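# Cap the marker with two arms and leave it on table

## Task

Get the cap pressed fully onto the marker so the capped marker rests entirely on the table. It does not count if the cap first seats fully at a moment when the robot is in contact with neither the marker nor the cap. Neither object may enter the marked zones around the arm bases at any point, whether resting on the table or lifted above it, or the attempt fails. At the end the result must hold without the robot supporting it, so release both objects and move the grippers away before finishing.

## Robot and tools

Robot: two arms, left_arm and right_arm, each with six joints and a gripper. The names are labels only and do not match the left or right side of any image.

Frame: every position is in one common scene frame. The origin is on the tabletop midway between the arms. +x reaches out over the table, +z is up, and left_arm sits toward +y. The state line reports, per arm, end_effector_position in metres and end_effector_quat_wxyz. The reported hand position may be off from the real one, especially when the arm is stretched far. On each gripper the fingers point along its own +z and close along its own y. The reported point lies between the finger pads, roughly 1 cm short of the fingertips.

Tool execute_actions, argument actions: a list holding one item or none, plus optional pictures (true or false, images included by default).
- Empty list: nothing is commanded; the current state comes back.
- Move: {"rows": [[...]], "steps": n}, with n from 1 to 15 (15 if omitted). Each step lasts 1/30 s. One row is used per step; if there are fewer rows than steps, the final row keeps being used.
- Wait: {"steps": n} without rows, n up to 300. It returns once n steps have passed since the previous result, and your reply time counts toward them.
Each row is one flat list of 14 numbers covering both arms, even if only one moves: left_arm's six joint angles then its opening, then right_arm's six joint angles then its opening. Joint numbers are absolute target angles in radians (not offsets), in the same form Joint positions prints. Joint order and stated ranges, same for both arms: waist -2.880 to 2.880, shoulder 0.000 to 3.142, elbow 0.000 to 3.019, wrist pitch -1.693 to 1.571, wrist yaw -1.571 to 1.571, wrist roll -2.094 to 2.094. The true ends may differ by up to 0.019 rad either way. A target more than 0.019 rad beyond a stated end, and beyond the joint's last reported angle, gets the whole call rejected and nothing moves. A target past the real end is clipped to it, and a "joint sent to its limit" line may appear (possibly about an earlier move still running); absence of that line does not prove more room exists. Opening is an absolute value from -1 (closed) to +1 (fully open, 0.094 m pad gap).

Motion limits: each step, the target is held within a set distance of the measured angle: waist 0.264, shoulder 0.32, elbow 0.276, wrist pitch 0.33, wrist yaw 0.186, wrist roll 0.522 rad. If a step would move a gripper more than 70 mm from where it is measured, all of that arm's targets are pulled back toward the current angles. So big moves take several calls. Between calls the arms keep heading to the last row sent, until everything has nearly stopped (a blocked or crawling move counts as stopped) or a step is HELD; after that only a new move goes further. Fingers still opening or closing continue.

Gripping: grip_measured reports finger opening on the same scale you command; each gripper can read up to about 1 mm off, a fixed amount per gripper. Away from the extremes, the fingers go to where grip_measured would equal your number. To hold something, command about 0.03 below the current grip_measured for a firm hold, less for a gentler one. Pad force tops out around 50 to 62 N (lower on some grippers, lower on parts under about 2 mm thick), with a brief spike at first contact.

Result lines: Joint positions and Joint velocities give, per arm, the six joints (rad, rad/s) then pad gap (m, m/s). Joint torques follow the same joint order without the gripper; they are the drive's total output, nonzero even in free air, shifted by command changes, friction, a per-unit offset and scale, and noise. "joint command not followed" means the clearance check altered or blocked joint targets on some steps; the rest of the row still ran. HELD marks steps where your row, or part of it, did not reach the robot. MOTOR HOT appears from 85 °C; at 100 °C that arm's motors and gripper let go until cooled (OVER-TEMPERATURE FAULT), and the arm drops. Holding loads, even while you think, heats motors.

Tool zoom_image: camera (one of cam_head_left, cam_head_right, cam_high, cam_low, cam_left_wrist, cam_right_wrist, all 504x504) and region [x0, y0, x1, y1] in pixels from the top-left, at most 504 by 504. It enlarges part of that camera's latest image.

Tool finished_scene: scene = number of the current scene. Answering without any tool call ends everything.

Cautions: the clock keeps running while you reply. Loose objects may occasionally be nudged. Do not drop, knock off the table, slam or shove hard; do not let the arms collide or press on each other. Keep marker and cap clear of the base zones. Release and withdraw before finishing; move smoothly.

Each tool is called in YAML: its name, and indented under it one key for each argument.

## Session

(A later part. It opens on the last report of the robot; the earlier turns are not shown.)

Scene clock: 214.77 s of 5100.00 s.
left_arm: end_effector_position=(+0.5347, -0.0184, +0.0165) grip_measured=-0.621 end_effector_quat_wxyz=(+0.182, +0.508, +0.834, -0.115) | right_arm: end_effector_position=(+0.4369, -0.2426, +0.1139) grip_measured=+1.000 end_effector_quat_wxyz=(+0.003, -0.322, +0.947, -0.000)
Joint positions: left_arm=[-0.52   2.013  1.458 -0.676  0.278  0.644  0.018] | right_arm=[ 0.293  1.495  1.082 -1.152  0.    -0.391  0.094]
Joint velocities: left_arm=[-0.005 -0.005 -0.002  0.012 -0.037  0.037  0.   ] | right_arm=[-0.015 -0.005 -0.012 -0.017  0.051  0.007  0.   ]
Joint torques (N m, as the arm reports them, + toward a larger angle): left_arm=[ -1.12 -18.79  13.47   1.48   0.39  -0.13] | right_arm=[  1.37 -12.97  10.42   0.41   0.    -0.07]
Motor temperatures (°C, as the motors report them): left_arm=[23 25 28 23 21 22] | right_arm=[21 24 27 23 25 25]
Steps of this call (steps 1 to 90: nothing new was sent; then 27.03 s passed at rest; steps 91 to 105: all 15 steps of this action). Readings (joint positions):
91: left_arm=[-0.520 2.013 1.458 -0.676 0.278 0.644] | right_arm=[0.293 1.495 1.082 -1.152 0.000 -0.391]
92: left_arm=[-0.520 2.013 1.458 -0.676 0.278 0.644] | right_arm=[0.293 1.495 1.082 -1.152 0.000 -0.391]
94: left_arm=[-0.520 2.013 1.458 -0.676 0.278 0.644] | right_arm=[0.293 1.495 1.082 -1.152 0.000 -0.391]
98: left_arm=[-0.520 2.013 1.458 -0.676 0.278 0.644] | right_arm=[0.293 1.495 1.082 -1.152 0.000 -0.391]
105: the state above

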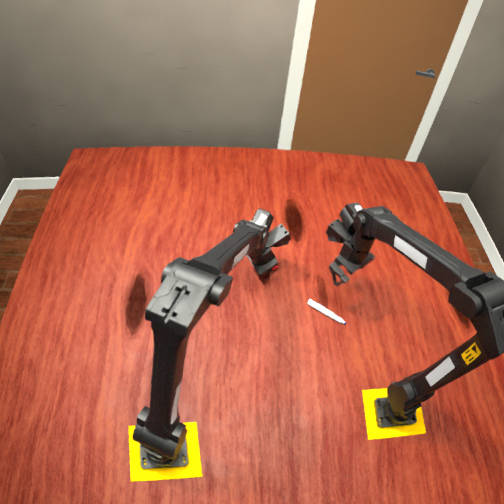

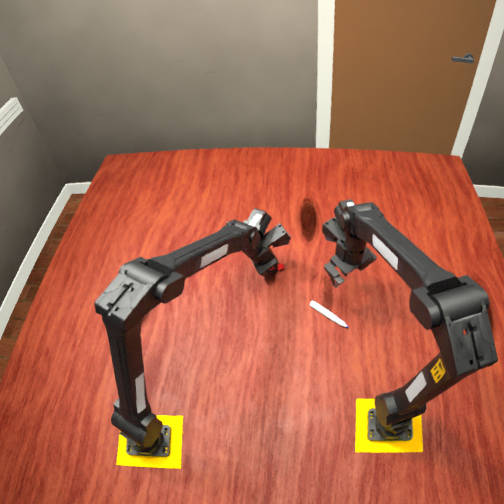

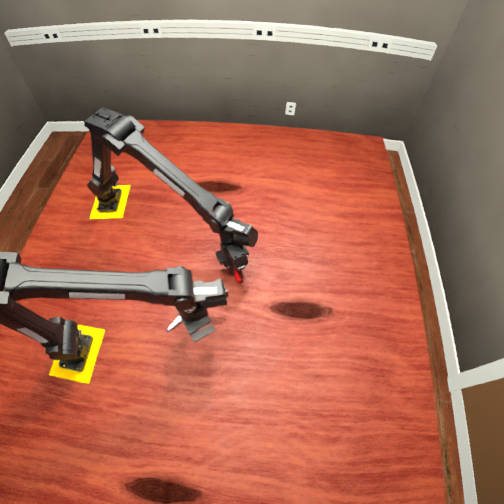

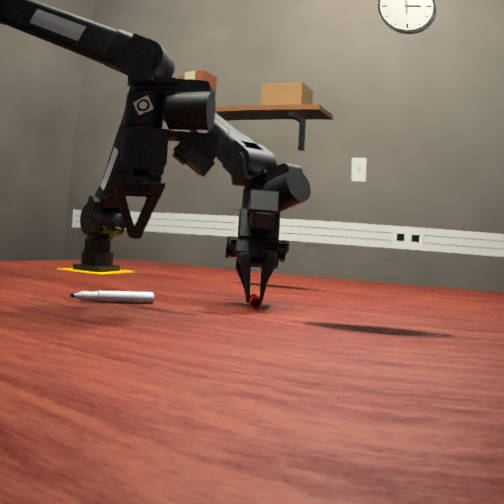

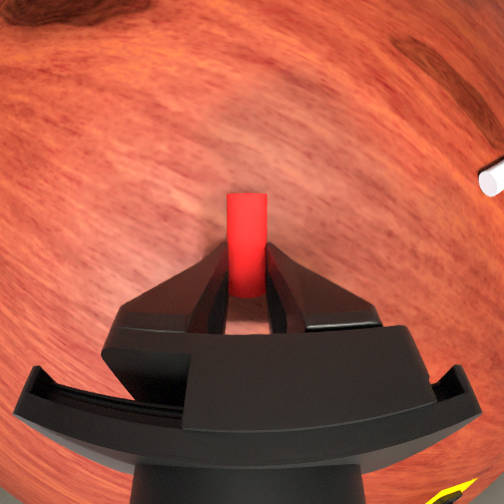

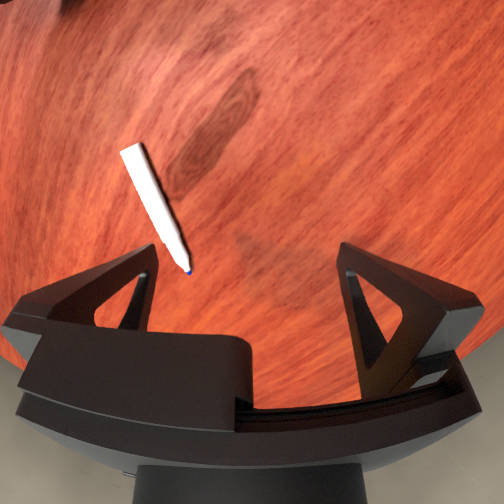

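execute_actions:
  actions:
    - {"rows":[[-0.52,1.99,1.505,-0.655,0.28,0.635,-0.66,0.3,1.51,1.1,-1.15,0.01,-0.4,0.9],[-0.52,1.975,1.505,-0.655,0.28,0.635,-0.66,0.3,1.52,1.11,-1.16,0.02,-0.39,0.8],[-0.52,1.96,1.505,-0.655,0.28,0.635,-0.66,0.305,1.535,1.12,-1.175,0.03,-0.39,0.7],[-0.51,1.945,1.505,-0.655,0.28,0.635,-0.66,0.31,1.55,1.13,-1.19,0.04,-0.38,0.6],[-0.5,1.93,1.505,-0.655,0.28,0.635,-0.66,0.32,1.565,1.14,-1.205,0.05,-0.38,0.5],[-0.485,1.92,1.505,-0.655,0.28,0.635,-0.66,0.33,1.58,1.15,-1.22,0.06,-0.37,0.4],[-0.47,1.91,1.505,-0.655,0.28,0.635,-0.66,0.34,1.595,1.16,-1.235,0.07,-0.37,0.3],[-0.45,1.91,1.505,-0.655,0.28,0.635,-0.66,0.35,1.61,1.17,-1.25,0.08,-0.36,0.3],[-0.43,1.91,1.505,-0.655,0.28,0.635,-0.66,0.365,1.625,1.18,-1.265,0.09,-0.36,0.3],[-0.41,1.91,1.505,-0.655,0.28,0.635,-0.66,0.38,1.64,1.19,-1.28,0.1,-0.35,0.3],[-0.39,1.91,1.505,-0.655,0.28,0.635,-0.66,0.395,1.655,1.2,-1.295,0.11,-0.35,0.3],[-0.37,1.91,1.505,-0.655,0.28,0.635,-0.66,0.41,1.67,1.21,-1.31,0.12,-0.34,0.3],[-0.35,1.91,1.505,-0.655,0.28,0.635,-0.66,0.425,1.685,1.22,-1.325,0.13,-0.34,0.3],[-0.33,1.91,1.505,-0.655,0.28,0.635,-0.66,0.44,1.7,1.23,-1.34,0.14,-0.33,0.3],[-0.31,1.91,1.505,-0.655,0.28,0.635,-0.66,0.455,1.71,1.24,-1.35,0.15,-0.33,0.3]],"steps":15}
  pictures: false

execute_actions:
  actions:
    - {"rows":[[-0.29,1.91,1.505,-0.655,0.28,0.635,-0.66,0.47,1.72,1.25,-1.36,0.15,-0.32,0.3],[-0.27,1.91,1.505,-0.655,0.28,0.635,-0.66,0.485,1.73,1.26,-1.37,0.15,-0.32,0.3],[-0.255,1.91,1.505,-0.655,0.28,0.635,-0.66,0.5,1.74,1.26,-1.38,0.15,-0.32,0.3],[-0.24,1.91,1.505,-0.655,0.28,0.635,-0.66,0.515,1.75,1.26,-1.39,0.15,-0.32,0.3],[-0.23,1.91,1.505,-0.655,0.28,0.635,-0.66,0.53,1.76,1.26,-1.39,0.15,-0.32,0.3],[-0.22,1.91,1.505,-0.655,0.28,0.635,-0.66,0.545,1.77,1.26,-1.39,0.15,-0.32,0.3],[-0.21,1.91,1.505,-0.655,0.28,0.635,-0.66,0.555,1.78,1.26,-1.39,0.15,-0.32,0.3],[-0.205,1.91,1.505,-0.655,0.28,0.635,-0.66,0.565,1.79,1.26,-1.39,0.15,-0.32,0.3],[-0.2,1.91,1.505,-0.655,0.28,0.635,-0.66,0.572,1.8,1.26,-1.39,0.15,-0.32,0.3],[-0.2,1.91,1.505,-0.655,0.28,0.635,-0.66,0.577,1.81,1.26,-1.39,0.15,-0.32,0.3],[-0.2,1.91,1.505,-0.655,0.28,0.635,-0.66,0.58,1.818,1.26,-1.39,0.15,-0.32,0.3],[-0.2,1.91,1.505,-0.655,0.28,0.635,-0.66,0.58,1.825,1.26,-1.39,0.15,-0.32,0.3]],"steps":15}
  pictures: false

execute_actions:
  actions:
    - {"steps":15}

Scene clock: 238.20 s of 5100.00 s.
left_arm: end_effector_position=(+0.5742, +0.0506, +0.0803) grip_measured=-0.621 end_effector_quat_wxyz=(+0.237, +0.459, +0.851, -0.095) | right_arm: end_effector_position=(+0.4264, -0.2168, +0.0828) grip_measured=+0.302 end_effector_quat_wxyz=(-0.113, -0.370, +0.919, -0.072)
Joint positions: left_arm=[-0.399  1.913  1.458 -0.676  0.28   0.644  0.018] | right_arm=[ 0.419  1.672  1.182 -1.311  0.14  -0.357  0.061]
Joint velocities: left_arm=[ 0.708 -0.054 -0.017 -0.002 -0.066  0.007 -0.001] | right_arm=[ 0.493  0.425  0.256 -0.398  0.271  0.051 -0.   ]
Joint torques (N m, as the arm reports them, + toward a larger angle): left_arm=[  2.62 -18.19  13.61   1.53   0.26  -0.12] | right_arm=[  1.35 -15.12  13.15  -0.77   0.13   0.19]
Motor temperatures (°C, as the motors report them): left_arm=[23 25 29 23 21 22] | right_arm=[21 24 27 23 25 25]
Steps of this call (steps 1 to 15: the robot went on to your last target; steps 16 to 90: nothing new was sent; then 19.93 s passed at rest; steps 91 to 105: all 15 steps of this action). Readings (joint positions):
91: left_arm=[-0.520 2.013 1.458 -0.676 0.278 0.644] | right_arm=[0.293 1.495 1.082 -1.152 0.004 -0.391]
92: left_arm=[-0.520 2.013 1.458 -0.676 0.278 0.644] | right_arm=[0.293 1.495 1.082 -1.152 0.011 -0.391]
94: left_arm=[-0.520 2.007 1.458 -0.676 0.278 0.644] | right_arm=[0.294 1.500 1.084 -1.160 0.030 -0.390]
98: left_arm=[-0.512 1.970 1.458 -0.676 0.278 0.644] | right_arm=[0.316 1.549 1.113 -1.211 0.071 -0.384]
105: the state above

Scene clock: 238.70 s of 5100.00 s.
left_arm: end_effector_position=(+0.6094, +0.1904, +0.0802) grip_measured=-0.621 end_effector_quat_wxyz=(+0.246, +0.363, +0.896, -0.068) | right_arm: end_effector_position=(+0.3949, -0.1585, +0.0466) grip_measured=+0.302 end_effector_quat_wxyz=(-0.182, -0.434, +0.877, -0.094)
Joint positions: left_arm=[-0.181  1.913  1.458 -0.676  0.279  0.643  0.018] | right_arm=[ 0.586  1.807  1.224 -1.374  0.148 -0.332  0.061]
Joint velocities: left_arm=[-0.083  0.005 -0.002 -0.002 -0.007 -0.037  0.   ] | right_arm=[ 0.005  0.161 -0.012 -0.007  0.007  0.007 -0.001]
Joint torques (N m, as the arm reports them, + toward a larger angle): left_arm=[ -1.41 -18.37  14.08   1.62   0.33  -0.12] | right_arm=[  0.48 -16.19  11.54  -1.18   0.2    0.13]
Motor temperatures (°C, as the motors report them): left_arm=[23 25 29 23 21 22] | right_arm=[21 24 27 23 25 25]
Steps of this call (steps 1 to 15: all 15 steps of this action). Readings (joint positions):
1: left_arm=[-0.373 1.912 1.458 -0.676 0.280 0.644] | right_arm=[0.436 1.686 1.191 -1.323 0.145 -0.352]
2: left_arm=[-0.345 1.912 1.458 -0.676 0.280 0.644] | right_arm=[0.453 1.699 1.199 -1.334 0.146 -0.347]
4: left_arm=[-0.289 1.913 1.458 -0.676 0.280 0.644] | right_arm=[0.485 1.719 1.214 -1.354 0.147 -0.342]
8: left_arm=[-0.200 1.913 1.458 -0.676 0.279 0.643] | right_arm=[0.543 1.747 1.223 -1.371 0.148 -0.335]
15: the state above

Scene clock: 239.20 s of 5100.00 s.
left_arm: end_effector_position=(+0.6086, +0.1851, +0.0802) grip_measured=-0.621 end_effector_quat_wxyz=(+0.246, +0.367, +0.895, -0.069) | right_arm: end_effector_position=(+0.3946, -0.1589, +0.0439) grip_measured=+0.302 end_effector_quat_wxyz=(-0.185, -0.434, +0.877, -0.094)
Joint positions: left_arm=[-0.189  1.913  1.458 -0.676  0.279  0.643  0.018] | right_arm=[ 0.585  1.814  1.224 -1.374  0.148 -0.331  0.061]
Joint velocities: left_arm=[-0.005 -0.015  0.007  0.012  0.051  0.066  0.001] | right_arm=[-0.005 -0.005  0.002  0.002  0.037 -0.066  0.   ]
Joint torques (N m, as the arm reports them, + toward a larger angle): left_arm=[ -1.4  -18.4   14.07   1.63   0.33  -0.12] | right_arm=[  1.03 -16.09  11.58  -1.19   0.22   0.16]
Motor temperatures (°C, as the motors report them): left_arm=[23 25 29 23 21 22] | right_arm=[21 24 27 23 25 25]
Steps of this call (steps 1 to 15: the robot went on to your last target). Readings (joint positions):
1: left_arm=[-0.183 1.913 1.458 -0.676 0.279 0.643] | right_arm=[0.585 1.811 1.224 -1.374 0.148 -0.332]
2: left_arm=[-0.185 1.913 1.458 -0.676 0.279 0.643] | right_arm=[0.585 1.814 1.224 -1.374 0.148 -0.332]
4: left_arm=[-0.188 1.913 1.458 -0.676 0.279 0.643] | right_arm=[0.585 1.814 1.224 -1.374 0.148 -0.331]
8: left_arm=[-0.189 1.913 1.458 -0.676 0.279 0.643] | right_arm=[0.585 1.814 1.224 -1.374 0.148 -0.331]
15: the state above
All arms were judged still, so your last target was given up. Only a new action makes them travel on or press farther. Fingers that are still opening or closing keep moving.

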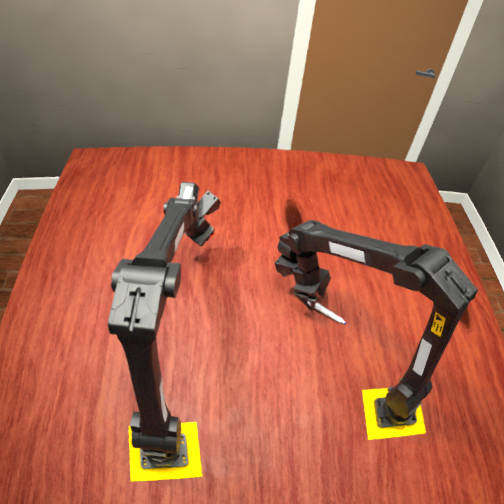

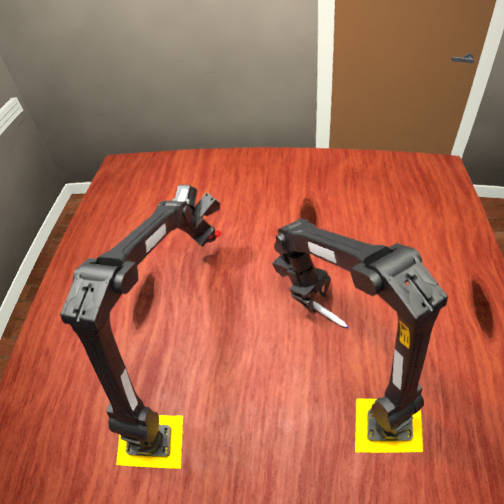

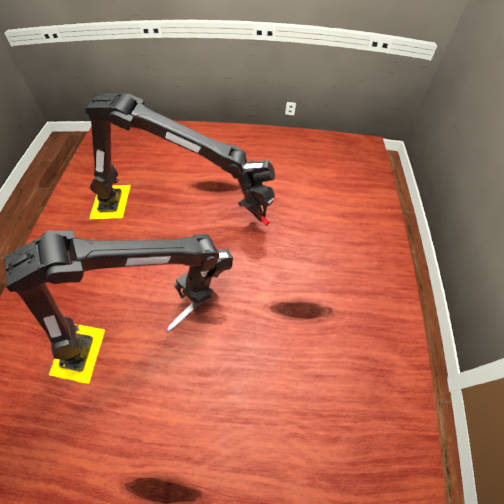

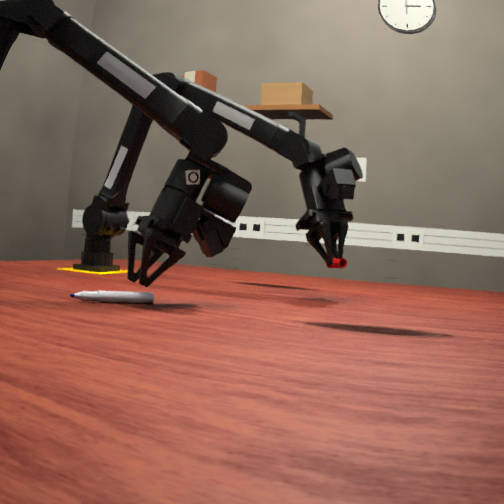

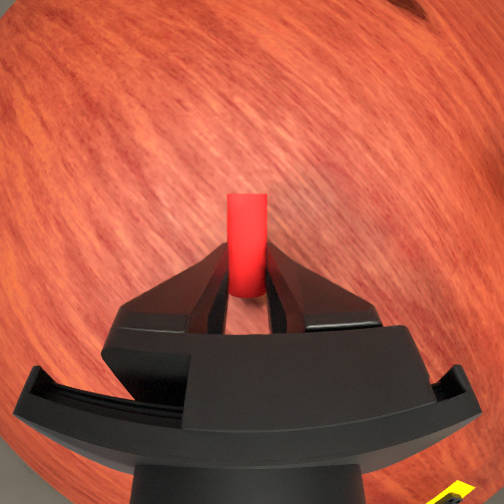

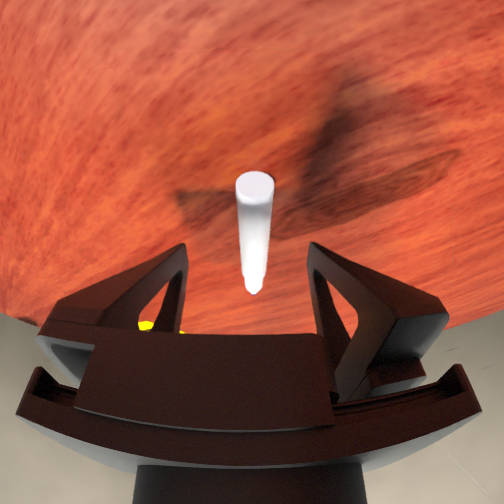

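execute_actions:
  actions:
    - {"rows":[[-0.2,1.91,1.505,-0.655,0.28,0.635,-0.66,0.577,1.83,1.23,-1.37,0.155,-0.335,0.3],[-0.2,1.91,1.505,-0.655,0.28,0.635,-0.66,0.573,1.834,1.225,-1.36,0.155,-0.34,0.3],[-0.2,1.91,1.505,-0.655,0.28,0.635,-0.66,0.569,1.838,1.22,-1.35,0.155,-0.35,0.3],[-0.2,1.91,1.505,-0.655,0.28,0.635,-0.66,0.566,1.842,1.215,-1.345,0.155,-0.35,0.3],[-0.2,1.91,1.505,-0.655,0.28,0.635,-0.66,0.566,1.846,1.21,-1.34,0.155,-0.35,0.3],[-0.2,1.91,1.505,-0.655,0.28,0.635,-0.66,0.566,1.85,1.205,-1.33,0.155,-0.35,0.3],[-0.2,1.91,1.505,-0.655,0.28,0.635,-0.66,0.566,1.855,1.2,-1.325,0.155,-0.35,0.3],[-0.2,1.91,1.505,-0.655,0.28,0.635,-0.66,0.566,1.86,1.197,-1.32,0.155,-0.35,0.3],[-0.2,1.91,1.505,-0.655,0.28,0.635,-0.66,0.566,1.864,1.197,-1.313,0.155,-0.35,0.3]],"steps":15}
  pictures: false

execute_actions:
  actions:
    - {"steps":12}

zoom_image:
  camera: "cam_low"
  region: [60,250,180,320]

Scene clock: 255.93 s of 5100.00 s.
left_arm: end_effector_position=(+0.6086, +0.1851, +0.0802) grip_measured=-0.621 end_effector_quat_wxyz=(+0.246, +0.367, +0.895, -0.069) | right_arm: end_effector_position=(+0.3944, -0.1669, +0.0219) grip_measured=+0.302 end_effector_quat_wxyz=(-0.191, -0.431, +0.877, -0.095)
Joint positions: left_arm=[-0.189  1.913  1.458 -0.676  0.279  0.643  0.018] | right_arm=[ 0.571  1.846  1.199 -1.327  0.153 -0.338  0.061]
Joint velocities: left_arm=[-0.005  0.005  0.007  0.002 -0.051 -0.022  0.   ] | right_arm=[-0.005  0.044 -0.017  0.007  0.095  0.007 -0.001]
Joint torques (N m, as the arm reports them, + toward a larger angle): left_arm=[ -1.22 -18.45  14.07   1.64   0.33  -0.12] | right_arm=[  0.64 -15.66   7.51  -0.1    0.2   -0.02]
Motor temperatures (°C, as the motors report them): left_arm=[23 25 29 23 21 22] | right_arm=[21 25 28 23 25 25]
Steps of this call (steps 1 to 90: nothing new was sent; then 13.23 s passed at rest; steps 91 to 105: all 15 steps of this action). Readings (joint positions):
91: left_arm=[-0.189 1.913 1.458 -0.676 0.279 0.643] | right_arm=[0.585 1.814 1.224 -1.374 0.150 -0.331]
92: left_arm=[-0.189 1.913 1.458 -0.676 0.279 0.643] | right_arm=[0.585 1.814 1.224 -1.374 0.152 -0.331]
94: left_arm=[-0.189 1.913 1.458 -0.676 0.279 0.643] | right_arm=[0.582 1.814 1.224 -1.368 0.152 -0.334]
98: left_arm=[-0.189 1.913 1.458 -0.676 0.279 0.643] | right_arm=[0.574 1.818 1.212 -1.345 0.153 -0.337]
105: the state above

Scene clock: 256.33 s of 5100.00 s.
left_arm: end_effector_position=(+0.6086, +0.1851, +0.0802) grip_measured=-0.621 end_effector_quat_wxyz=(+0.246, +0.367, +0.895, -0.069) | right_arm: end_effector_position=(+0.3942, -0.1670, +0.0215) grip_measured=+0.302 end_effector_quat_wxyz=(-0.192, -0.431, +0.877, -0.095)
Joint positions: left_arm=[-0.189  1.913  1.458 -0.676  0.279  0.643  0.018] | right_arm=[ 0.571  1.847  1.199 -1.327  0.153 -0.339  0.061]
Joint velocities: left_arm=[-0.015 -0.005  0.002  0.032  0.037  0.022 -0.   ] | right_arm=[-0.015  0.015  0.002 -0.022  0.007  0.007  0.   ]
Joint torques (N m, as the arm reports them, + toward a larger angle): left_arm=[ -1.17 -18.42  14.07   1.64   0.33  -0.12] | right_arm=[  0.34 -15.16   7.26  -0.24   0.14  -0.03]
Motor temperatures (°C, as the motors report them): left_arm=[23 25 29 23 21 22] | right_arm=[21 25 28 23 25 25]
Steps of this call (steps 1 to 12: the robot went on to your last target). Readings (joint positions):
1: left_arm=[-0.189 1.913 1.458 -0.676 0.279 0.643] | right_arm=[0.571 1.847 1.199 -1.327 0.153 -0.339]
2: left_arm=[-0.189 1.913 1.458 -0.676 0.279 0.643] | right_arm=[0.571 1.847 1.199 -1.327 0.153 -0.339]
4: left_arm=[-0.189 1.913 1.458 -0.676 0.279 0.643] | right_arm=[0.571 1.847 1.199 -1.327 0.153 -0.339]
8: left_arm=[-0.189 1.913 1.458 -0.676 0.279 0.643] | right_arm=[0.571 1.847 1.199 -1.327 0.153 -0.339]
12: the state above

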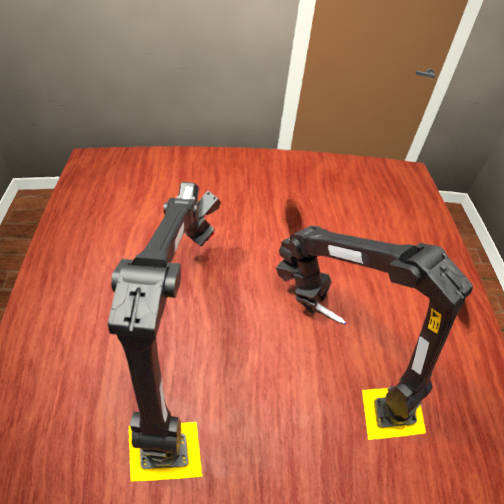

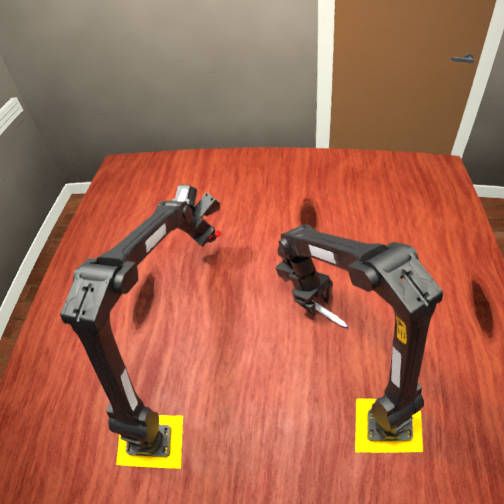

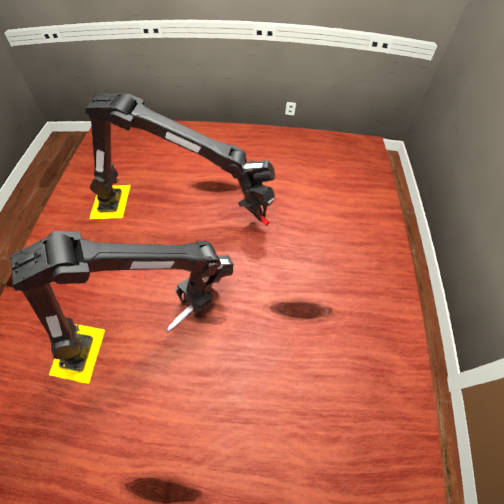

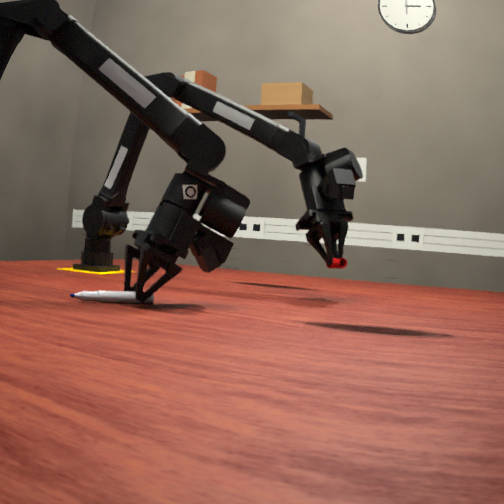

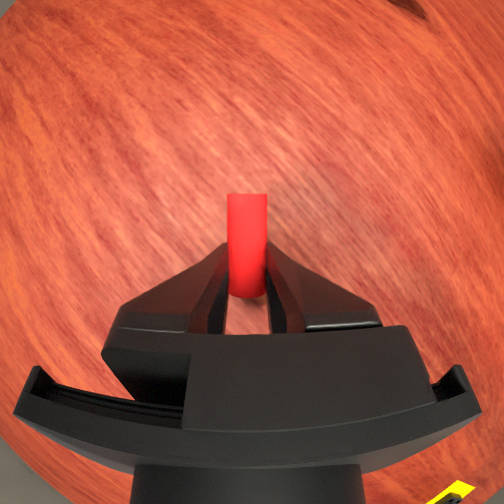

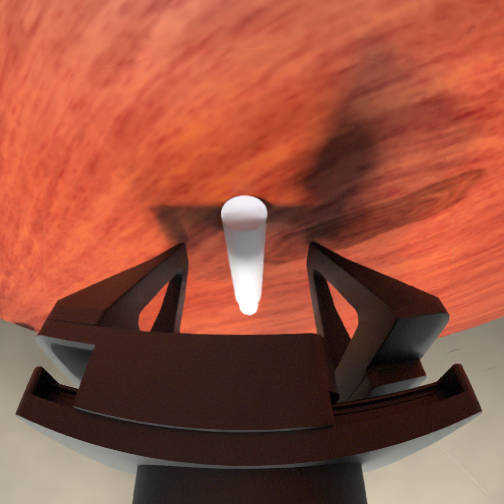

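Region (60, 250, 180, 320) of cam_low's 504x504 image, scaled by 4.200, with more detail than that image has; it fills the top 294 rows of this view, and the rest is white.

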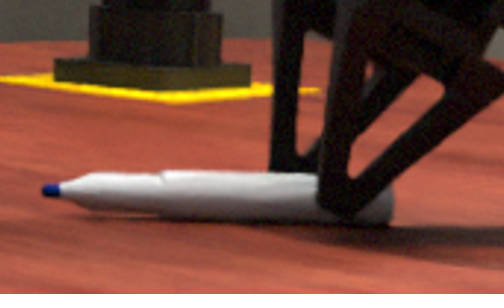

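execute_actions:
  actions:
    - {"rows":[[-0.2,1.91,1.505,-0.655,0.28,0.635,-0.66,0.57,1.87,1.192,-1.305,0.155,-0.35,0.2],[-0.2,1.91,1.505,-0.655,0.28,0.635,-0.66,0.57,1.874,1.188,-1.3,0.155,-0.35,0.1],[-0.2,1.91,1.505,-0.655,0.28,0.635,-0.66,0.57,1.878,1.184,-1.295,0.155,-0.35,-0.1]],"steps":15}

zoom_image:
  camera: "cam_low"
  region: [60,250,180,320]

Scene clock: 265.33 s of 5100.00 s.
left_arm: end_effector_position=(+0.6086, +0.1851, +0.0802) grip_measured=-0.621 end_effector_quat_wxyz=(+0.246, +0.367, +0.895, -0.069) | right_arm: end_effector_position=(+0.3931, -0.1678, +0.0157) grip_measured=-0.098 end_effector_quat_wxyz=(-0.191, -0.431, +0.877, -0.095)
Joint positions: left_arm=[-0.189  1.913  1.458 -0.676  0.279  0.643  0.018] | right_arm=[ 0.571  1.853  1.188 -1.31   0.154 -0.339  0.042]
Joint velocities: left_arm=[-0.015 -0.005  0.002 -0.027 -0.037 -0.022 -0.   ] | right_arm=[ 0.005 -0.015 -0.007  0.012 -0.037  0.007  0.   ]
Joint torques (N m, as the arm reports them, + toward a larger angle): left_arm=[ -1.19 -18.46  14.08   1.66   0.33  -0.13] | right_arm=[  0.6  -14.62   7.08  -0.07   0.16  -0.05]
Motor temperatures (°C, as the motors report them): left_arm=[23 25 29 23 21 22] | right_arm=[21 25 27 23 25 25]
Steps of this call (steps 1 to 15: the robot went on to your last target; steps 16 to 90: nothing new was sent; then 5.50 s passed at rest; steps 91 to 105: all 15 steps of this action). Readings (joint positions):
91: left_arm=[-0.189 1.913 1.458 -0.676 0.279 0.643] | right_arm=[0.571 1.847 1.198 -1.326 0.153 -0.339]
92: left_arm=[-0.189 1.913 1.458 -0.676 0.279 0.643] | right_arm=[0.571 1.847 1.197 -1.322 0.153 -0.339]
94: left_arm=[-0.189 1.913 1.458 -0.676 0.279 0.643] | right_arm=[0.571 1.848 1.193 -1.314 0.153 -0.339]
98: left_arm=[-0.189 1.913 1.458 -0.676 0.279 0.643] | right_arm=[0.571 1.852 1.188 -1.310 0.153 -0.339]
105: the state above

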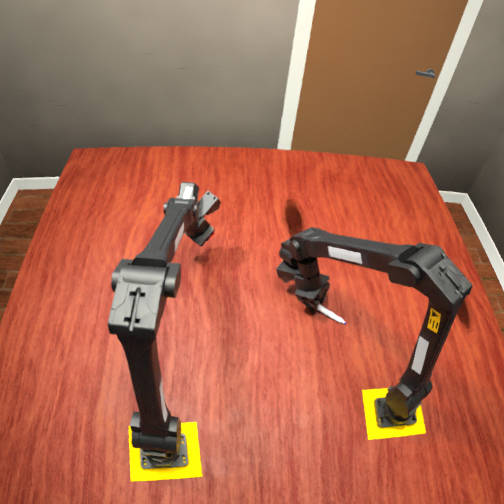

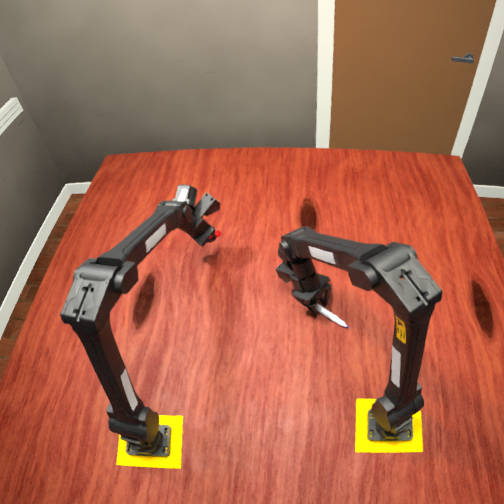

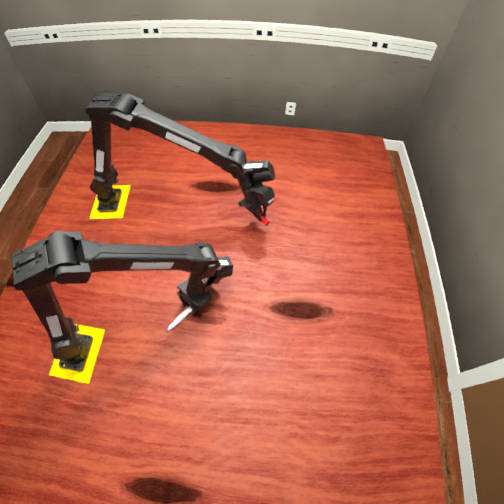

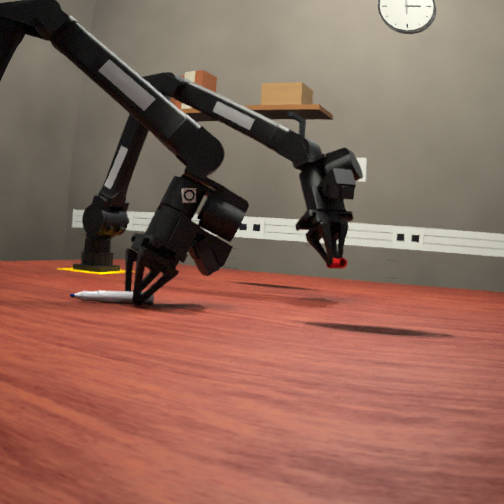

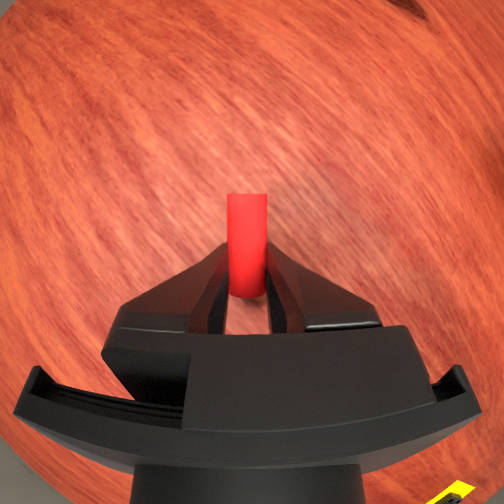

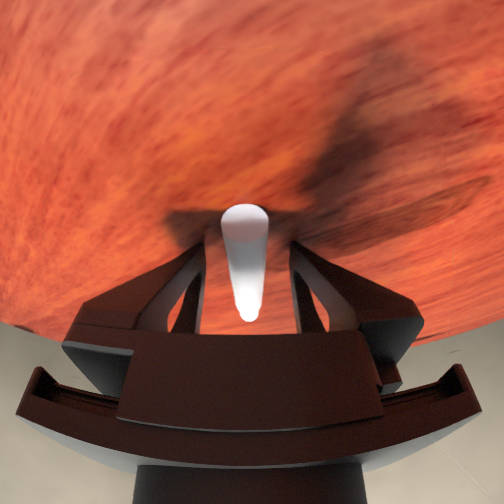

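Region (60, 250, 180, 320) of cam_low's 504x504 image, scaled by 4.200, with more detail than that image has; it fills the top 294 rows of this view, and the rest is white.

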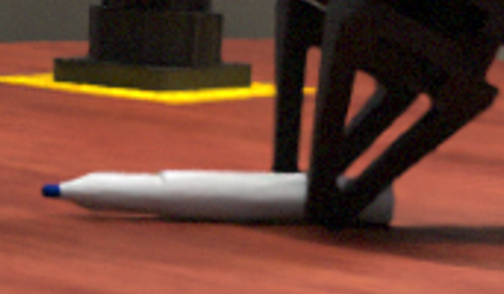

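Slightly lower, close.

execute_actions:
  actions:
    - {"rows":[[-0.2,1.91,1.505,-0.655,0.28,0.635,-0.66,0.57,1.885,1.184,-1.295,0.155,-0.35,-0.15],[-0.2,1.91,1.505,-0.655,0.28,0.635,-0.66,0.57,1.885,1.184,-1.295,0.155,-0.35,-0.22],[-0.2,1.91,1.505,-0.655,0.28,0.635,-0.66,0.57,1.885,1.184,-1.295,0.155,-0.35,-0.3],[-0.2,1.91,1.505,-0.655,0.28,0.635,-0.66,0.57,1.885,1.184,-1.295,0.155,-0.35,-0.37],[-0.2,1.91,1.505,-0.655,0.28,0.635,-0.66,0.57,1.885,1.184,-1.295,0.155,-0.35,-0.43],[-0.2,1.91,1.505,-0.655,0.28,0.635,-0.66,0.57,1.885,1.184,-1.295,0.155,-0.35,-0.48],[-0.2,1.91,1.505,-0.655,0.28,0.635,-0.66,0.57,1.885,1.184,-1.295,0.155,-0.35,-0.52],[-0.2,1.91,1.505,-0.655,0.28,0.635,-0.66,0.57,1.885,1.184,-1.295,0.155,-0.35,-0.56],[-0.2,1.91,1.505,-0.655,0.28,0.635,-0.66,0.57,1.885,1.184,-1.295,0.155,-0.35,-0.59],[-0.2,1.91,1.505,-0.655,0.28,0.635,-0.66,0.57,1.885,1.184,-1.295,0.155,-0.35,-0.62],[-0.2,1.91,1.505,-0.655,0.28,0.635,-0.66,0.57,1.885,1.184,-1.295,0.155,-0.35,-0.65],[-0.2,1.91,1.505,-0.655,0.28,0.635,-0.66,0.57,1.885,1.184,-1.295,0.155,-0.35,-0.68]],"steps":15}
  pictures: false

Scene clock: 280.67 s of 5100.00 s.
left_arm: end_effector_position=(+0.6086, +0.1851, +0.0802) grip_measured=-0.621 end_effector_quat_wxyz=(+0.246, +0.367, +0.895, -0.069) | right_arm: end_effector_position=(+0.3933, -0.1681, +0.0156) grip_measured=-0.652 end_effector_quat_wxyz=(-0.191, -0.431, +0.876, -0.096)
Joint positions: left_arm=[-0.189  1.913  1.458 -0.676  0.279  0.643  0.018] | right_arm=[ 0.571  1.853  1.188 -1.31   0.156 -0.339  0.016]
Joint velocities: left_arm=[-0.005 -0.005  0.007 -0.017  0.037  0.037 -0.   ] | right_arm=[-0.005 -0.005 -0.007  0.007  0.037  0.081 -0.001]
Joint torques (N m, as the arm reports them, + toward a larger angle): left_arm=[ -1.2  -18.47  14.08   1.64   0.33  -0.13] | right_arm=[  1.42 -14.36   7.06  -0.09   0.08  -0.05]
Motor temperatures (°C, as the motors report them): left_arm=[23 25 30 23 21 22] | right_arm=[21 25 26 23 25 25]
Steps of this call (steps 1 to 15: the robot went on to your last target; steps 16 to 90: nothing new was sent; then 11.83 s passed at rest; steps 91 to 105: all 15 steps of this action). Readings (joint positions):
91: left_arm=[-0.189 1.913 1.458 -0.676 0.279 0.643] | right_arm=[0.571 1.853 1.188 -1.310 0.154 -0.339]
92: left_arm=[-0.189 1.913 1.458 -0.676 0.279 0.643] | right_arm=[0.571 1.853 1.188 -1.310 0.156 -0.339]
94: left_arm=[-0.189 1.913 1.458 -0.676 0.279 0.643] | right_arm=[0.571 1.853 1.188 -1.310 0.156 -0.339]
98: left_arm=[-0.189 1.913 1.458 -0.676 0.279 0.643] | right_arm=[0.571 1.853 1.188 -1.310 0.156 -0.339]
105: the state above

execute_actions:
  actions:
    - {"rows":[[-0.2,1.91,1.505,-0.655,0.28,0.635,-0.66,0.57,1.85,1.19,-1.3,0.155,-0.35,-0.69],[-0.2,1.91,1.505,-0.655,0.28,0.635,-0.66,0.57,1.83,1.19,-1.31,0.155,-0.35,-0.69],[-0.2,1.91,1.505,-0.655,0.28,0.635,-0.66,0.57,1.81,1.19,-1.33,0.155,-0.35,-0.69],[-0.2,1.91,1.505,-0.655,0.28,0.635,-0.66,0.57,1.79,1.19,-1.35,0.155,-0.35,-0.69],[-0.2,1.91,1.505,-0.655,0.28,0.635,-0.66,0.57,1.77,1.19,-1.37,0.155,-0.35,-0.69],[-0.2,1.91,1.505,-0.655,0.28,0.635,-0.66,0.57,1.75,1.19,-1.39,0.15,-0.33,-0.69],[-0.2,1.91,1.505,-0.655,0.28,0.635,-0.66,0.565,1.73,1.19,-1.41,0.13,-0.28,-0.69],[-0.2,1.91,1.505,-0.655,0.28,0.635,-0.66,0.56,1.71,1.19,-1.42,0.11,-0.2,-0.69],[-0.2,1.91,1.505,-0.655,0.28,0.635,-0.66,0.55,1.69,1.19,-1.43,0.08,-0.12,-0.69],[-0.2,1.91,1.505,-0.655,0.28,0.635,-0.66,0.54,1.67,1.19,-1.44,0.05,-0.03,-0.69],[-0.2,1.91,1.505,-0.655,0.28,0.635,-0.66,0.525,1.65,1.185,-1.44,0.02,0.06,-0.69],[-0.2,1.91,1.505,-0.655,0.28,0.635,-0.66,0.51,1.635,1.18,-1.44,-0.01,0.15,-0.69],[-0.2,1.91,1.505,-0.655,0.28,0.635,-0.66,0.495,1.62,1.175,-1.43,-0.04,0.24,-0.69],[-0.2,1.91,1.505,-0.655,0.28,0.635,-0.66,0.48,1.61,1.17,-1.42,-0.07,0.33,-0.69],[-0.2,1.91,1.505,-0.655,0.28,0.635,-0.66,0.465,1.6,1.165,-1.4,-0.1,0.42,-0.69]],"steps":15}
  pictures: false

execute_actions:
  actions:
    - {"rows":[[-0.2,1.91,1.505,-0.655,0.28,0.635,-0.66,0.45,1.6,1.16,-1.38,-0.13,0.51,-0.69],[-0.2,1.91,1.505,-0.655,0.28,0.635,-0.66,0.435,1.6,1.15,-1.36,-0.16,0.6,-0.69],[-0.2,1.91,1.505,-0.655,0.28,0.635,-0.66,0.42,1.6,1.14,-1.34,-0.19,0.69,-0.69],[-0.2,1.91,1.505,-0.655,0.28,0.635,-0.66,0.405,1.6,1.13,-1.32,-0.22,0.78,-0.69],[-0.2,1.91,1.505,-0.655,0.28,0.635,-0.66,0.39,1.6,1.12,-1.3,-0.25,0.87,-0.69],[-0.2,1.91,1.505,-0.655,0.28,0.635,-0.66,0.375,1.6,1.11,-1.27,-0.28,0.96,-0.69],[-0.2,1.91,1.505,-0.655,0.28,0.635,-0.66,0.36,1.6,1.1,-1.24,-0.31,1.05,-0.69],[-0.2,1.91,1.505,-0.655,0.28,0.635,-0.66,0.345,1.6,1.09,-1.21,-0.34,1.14,-0.69],[-0.2,1.91,1.505,-0.655,0.28,0.635,-0.66,0.33,1.6,1.08,-1.18,-0.36,1.23,-0.69],[-0.2,1.91,1.505,-0.655,0.28,0.635,-0.66,0.315,1.6,1.07,-1.15,-0.38,1.32,-0.69],[-0.2,1.91,1.505,-0.655,0.28,0.635,-0.66,0.303,1.6,1.06,-1.12,-0.4,1.41,-0.69],[-0.2,1.91,1.505,-0.655,0.28,0.635,-0.66,0.293,1.6,1.058,-1.09,-0.41,1.5,-0.69],[-0.2,1.91,1.505,-0.655,0.28,0.635,-0.66,0.285,1.6,1.058,-1.06,-0.42,1.55,-0.69],[-0.2,1.91,1.505,-0.655,0.28,0.635,-0.66,0.28,1.6,1.058,-1.04,-0.43,1.58,-0.69],[-0.2,1.91,1.505,-0.655,0.28,0.635,-0.66,0.277,1.6,1.058,-1.02,-0.433,1.58,-0.69]],"steps":15}
  pictures: false

execute_actions:
  actions:
    - {"steps":25}

Scene clock: 320.73 s of 5100.00 s.
left_arm: end_effector_position=(+0.6086, +0.1851, +0.0802) grip_measured=-0.621 end_effector_quat_wxyz=(+0.246, +0.367, +0.895, -0.069) | right_arm: end_effector_position=(+0.3750, -0.1594, +0.1076) grip_measured=-0.652 end_effector_quat_wxyz=(-0.146, -0.186, +0.972, -0.004)
Joint positions: left_arm=[-0.189  1.913  1.458 -0.676  0.279  0.643  0.018] | right_arm=[ 0.512  1.622  1.184 -1.416 -0.076  0.094  0.016]
Joint velocities: left_arm=[-0.005 -0.005 -0.007 -0.007 -0.037  0.037  0.   ] | right_arm=[-0.532 -0.62  -0.066  0.017 -0.667  2.073 -0.001]
Joint torques (N m, as the arm reports them, + toward a larger angle): left_arm=[ -1.24 -18.46  14.07   1.63   0.33  -0.12] | right_arm=[  0.24 -13.8    7.36   0.16   0.1    0.17]
Motor temperatures (°C, as the motors report them): left_arm=[23 25 30 23 21 22] | right_arm=[21 25 26 23 25 25]
Steps of this call (steps 1 to 15: the robot went on to your last target; steps 16 to 90: nothing new was sent; then 36.57 s passed at rest; steps 91 to 105: all 15 steps of this action). Readings (joint positions):
91: left_arm=[-0.189 1.913 1.458 -0.676 0.279 0.643] | right_arm=[0.571 1.853 1.188 -1.310 0.156 -0.339]
92: left_arm=[-0.189 1.913 1.458 -0.676 0.279 0.643] | right_arm=[0.571 1.853 1.188 -1.310 0.156 -0.339]
94: left_arm=[-0.189 1.913 1.458 -0.676 0.279 0.643] | right_arm=[0.571 1.848 1.188 -1.314 0.156 -0.339]
98: left_arm=[-0.189 1.913 1.458 -0.676 0.279 0.643] | right_arm=[0.571 1.798 1.188 -1.372 0.126 -0.310]
105: the state above

Scene clock: 321.23 s of 5100.00 s.
left_arm: end_effector_position=(+0.6086, +0.1851, +0.0802) grip_measured=-0.621 end_effector_quat_wxyz=(+0.246, +0.367, +0.895, -0.069) | right_arm: end_effector_position=(+0.4233, -0.1759, +0.0858) grip_measured=-0.651 end_effector_quat_wxyz=(-0.164, +0.504, +0.837, +0.134)
Joint positions: left_arm=[-0.189  1.913  1.458 -0.676  0.279  0.643  0.018] | right_arm=[ 0.286  1.584  1.057 -1.082 -0.425  1.335  0.016]
Joint velocities: left_arm=[-0.005 -0.024  0.002  0.002  0.022  0.022  0.   ] | right_arm=[-0.23   0.024  0.002  0.676 -0.11   1.604 -0.001]
Joint torques (N m, as the arm reports them, + toward a larger angle): left_arm=[ -1.25 -18.43  14.07   1.64   0.33  -0.12] | right_arm=[  0.81 -12.88   9.22   0.55  -0.26   0.14]
Motor temperatures (°C, as the motors report them): left_arm=[23 25 30 23 21 22] | right_arm=[21 25 26 23 25 25]
Steps of this call (steps 1 to 15: all 15 steps of this action). Readings (joint positions):
1: left_arm=[-0.189 1.913 1.458 -0.676 0.279 0.643] | right_arm=[0.493 1.604 1.181 -1.412 -0.106 0.172]
2: left_arm=[-0.189 1.913 1.458 -0.676 0.279 0.643] | right_arm=[0.474 1.590 1.176 -1.401 -0.135 0.253]
4: left_arm=[-0.189 1.913 1.458 -0.676 0.279 0.643] | right_arm=[0.436 1.578 1.163 -1.369 -0.195 0.420]
8: left_arm=[-0.189 1.913 1.458 -0.676 0.279 0.643] | right_arm=[0.371 1.579 1.112 -1.276 -0.314 0.766]
15: the state above

Scene clock: 322.07 s of 5100.00 s.
left_arm: end_effector_position=(+0.6086, +0.1851, +0.0802) grip_measured=-0.621 end_effector_quat_wxyz=(+0.246, +0.367, +0.895, -0.069) | right_arm: end_effector_position=(+0.4354, -0.1770, +0.0857) grip_measured=-0.651 end_effector_quat_wxyz=(-0.166, +0.599, +0.772, +0.134)
Joint positions: left_arm=[-0.189  1.913  1.458 -0.676  0.279  0.643  0.018] | right_arm=[ 0.275  1.584  1.057 -1.036 -0.43   1.569  0.016]
Joint velocities: left_arm=[ 0.005  0.005  0.002 -0.007 -0.037  0.007 -0.   ] | right_arm=[ 0.005 -0.005  0.002  0.002 -0.007  0.007  0.   ]
Joint torques (N m, as the arm reports them, + toward a larger angle): left_arm=[ -1.17 -18.46  14.08   1.63   0.33  -0.12] | right_arm=[  1.32 -12.82   9.42   0.59  -0.29   0.18]
Motor temperatures (°C, as the motors report them): left_arm=[23 25 30 23 21 22] | right_arm=[21 25 26 23 25 25]
Steps of this call (steps 1 to 25: the robot went on to your last target). Readings (joint positions):
1: left_arm=[-0.189 1.913 1.458 -0.676 0.279 0.643] | right_arm=[0.280 1.584 1.057 -1.062 -0.427 1.382]
2: left_arm=[-0.189 1.913 1.458 -0.676 0.279 0.643] | right_arm=[0.276 1.584 1.057 -1.049 -0.428 1.420]
4: left_arm=[-0.189 1.913 1.458 -0.676 0.279 0.643] | right_arm=[0.275 1.584 1.057 -1.038 -0.429 1.474]
8: left_arm=[-0.189 1.913 1.458 -0.676 0.279 0.643] | right_arm=[0.275 1.584 1.057 -1.036 -0.430 1.531]
25: the state above

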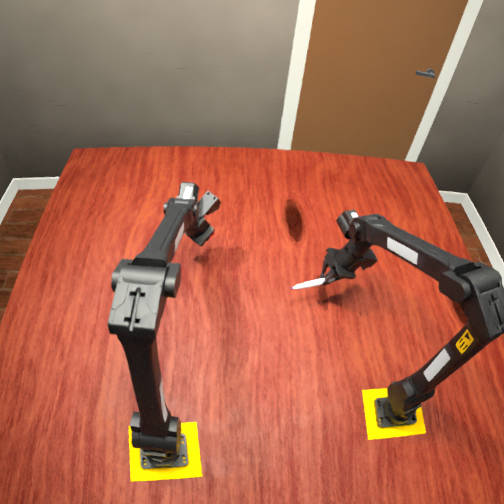

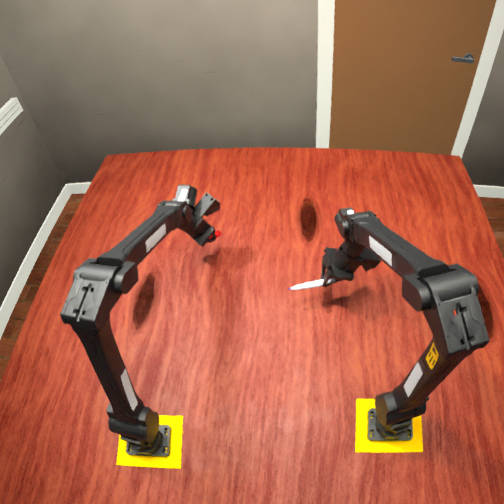

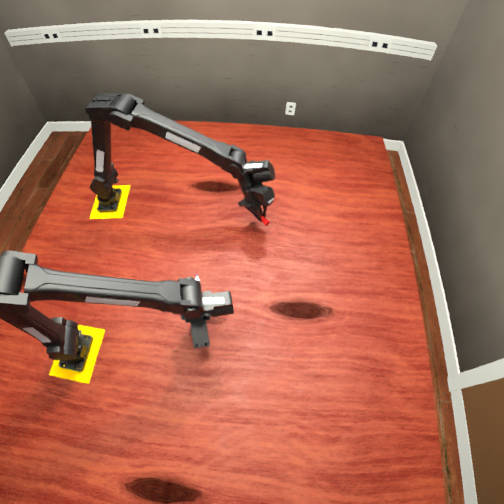

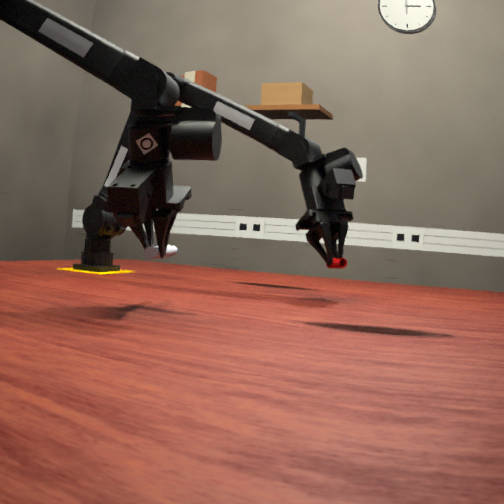

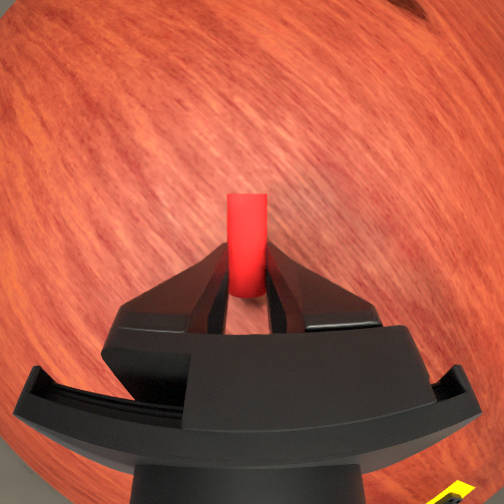

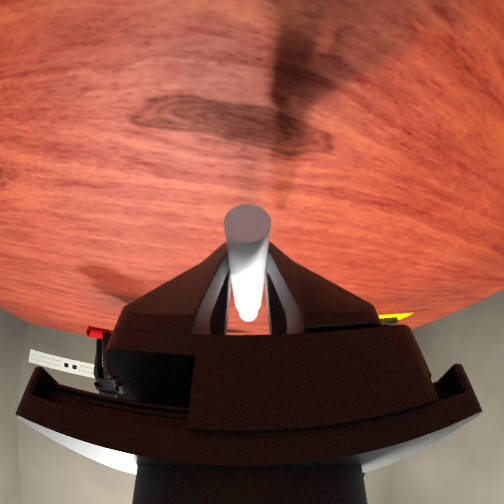

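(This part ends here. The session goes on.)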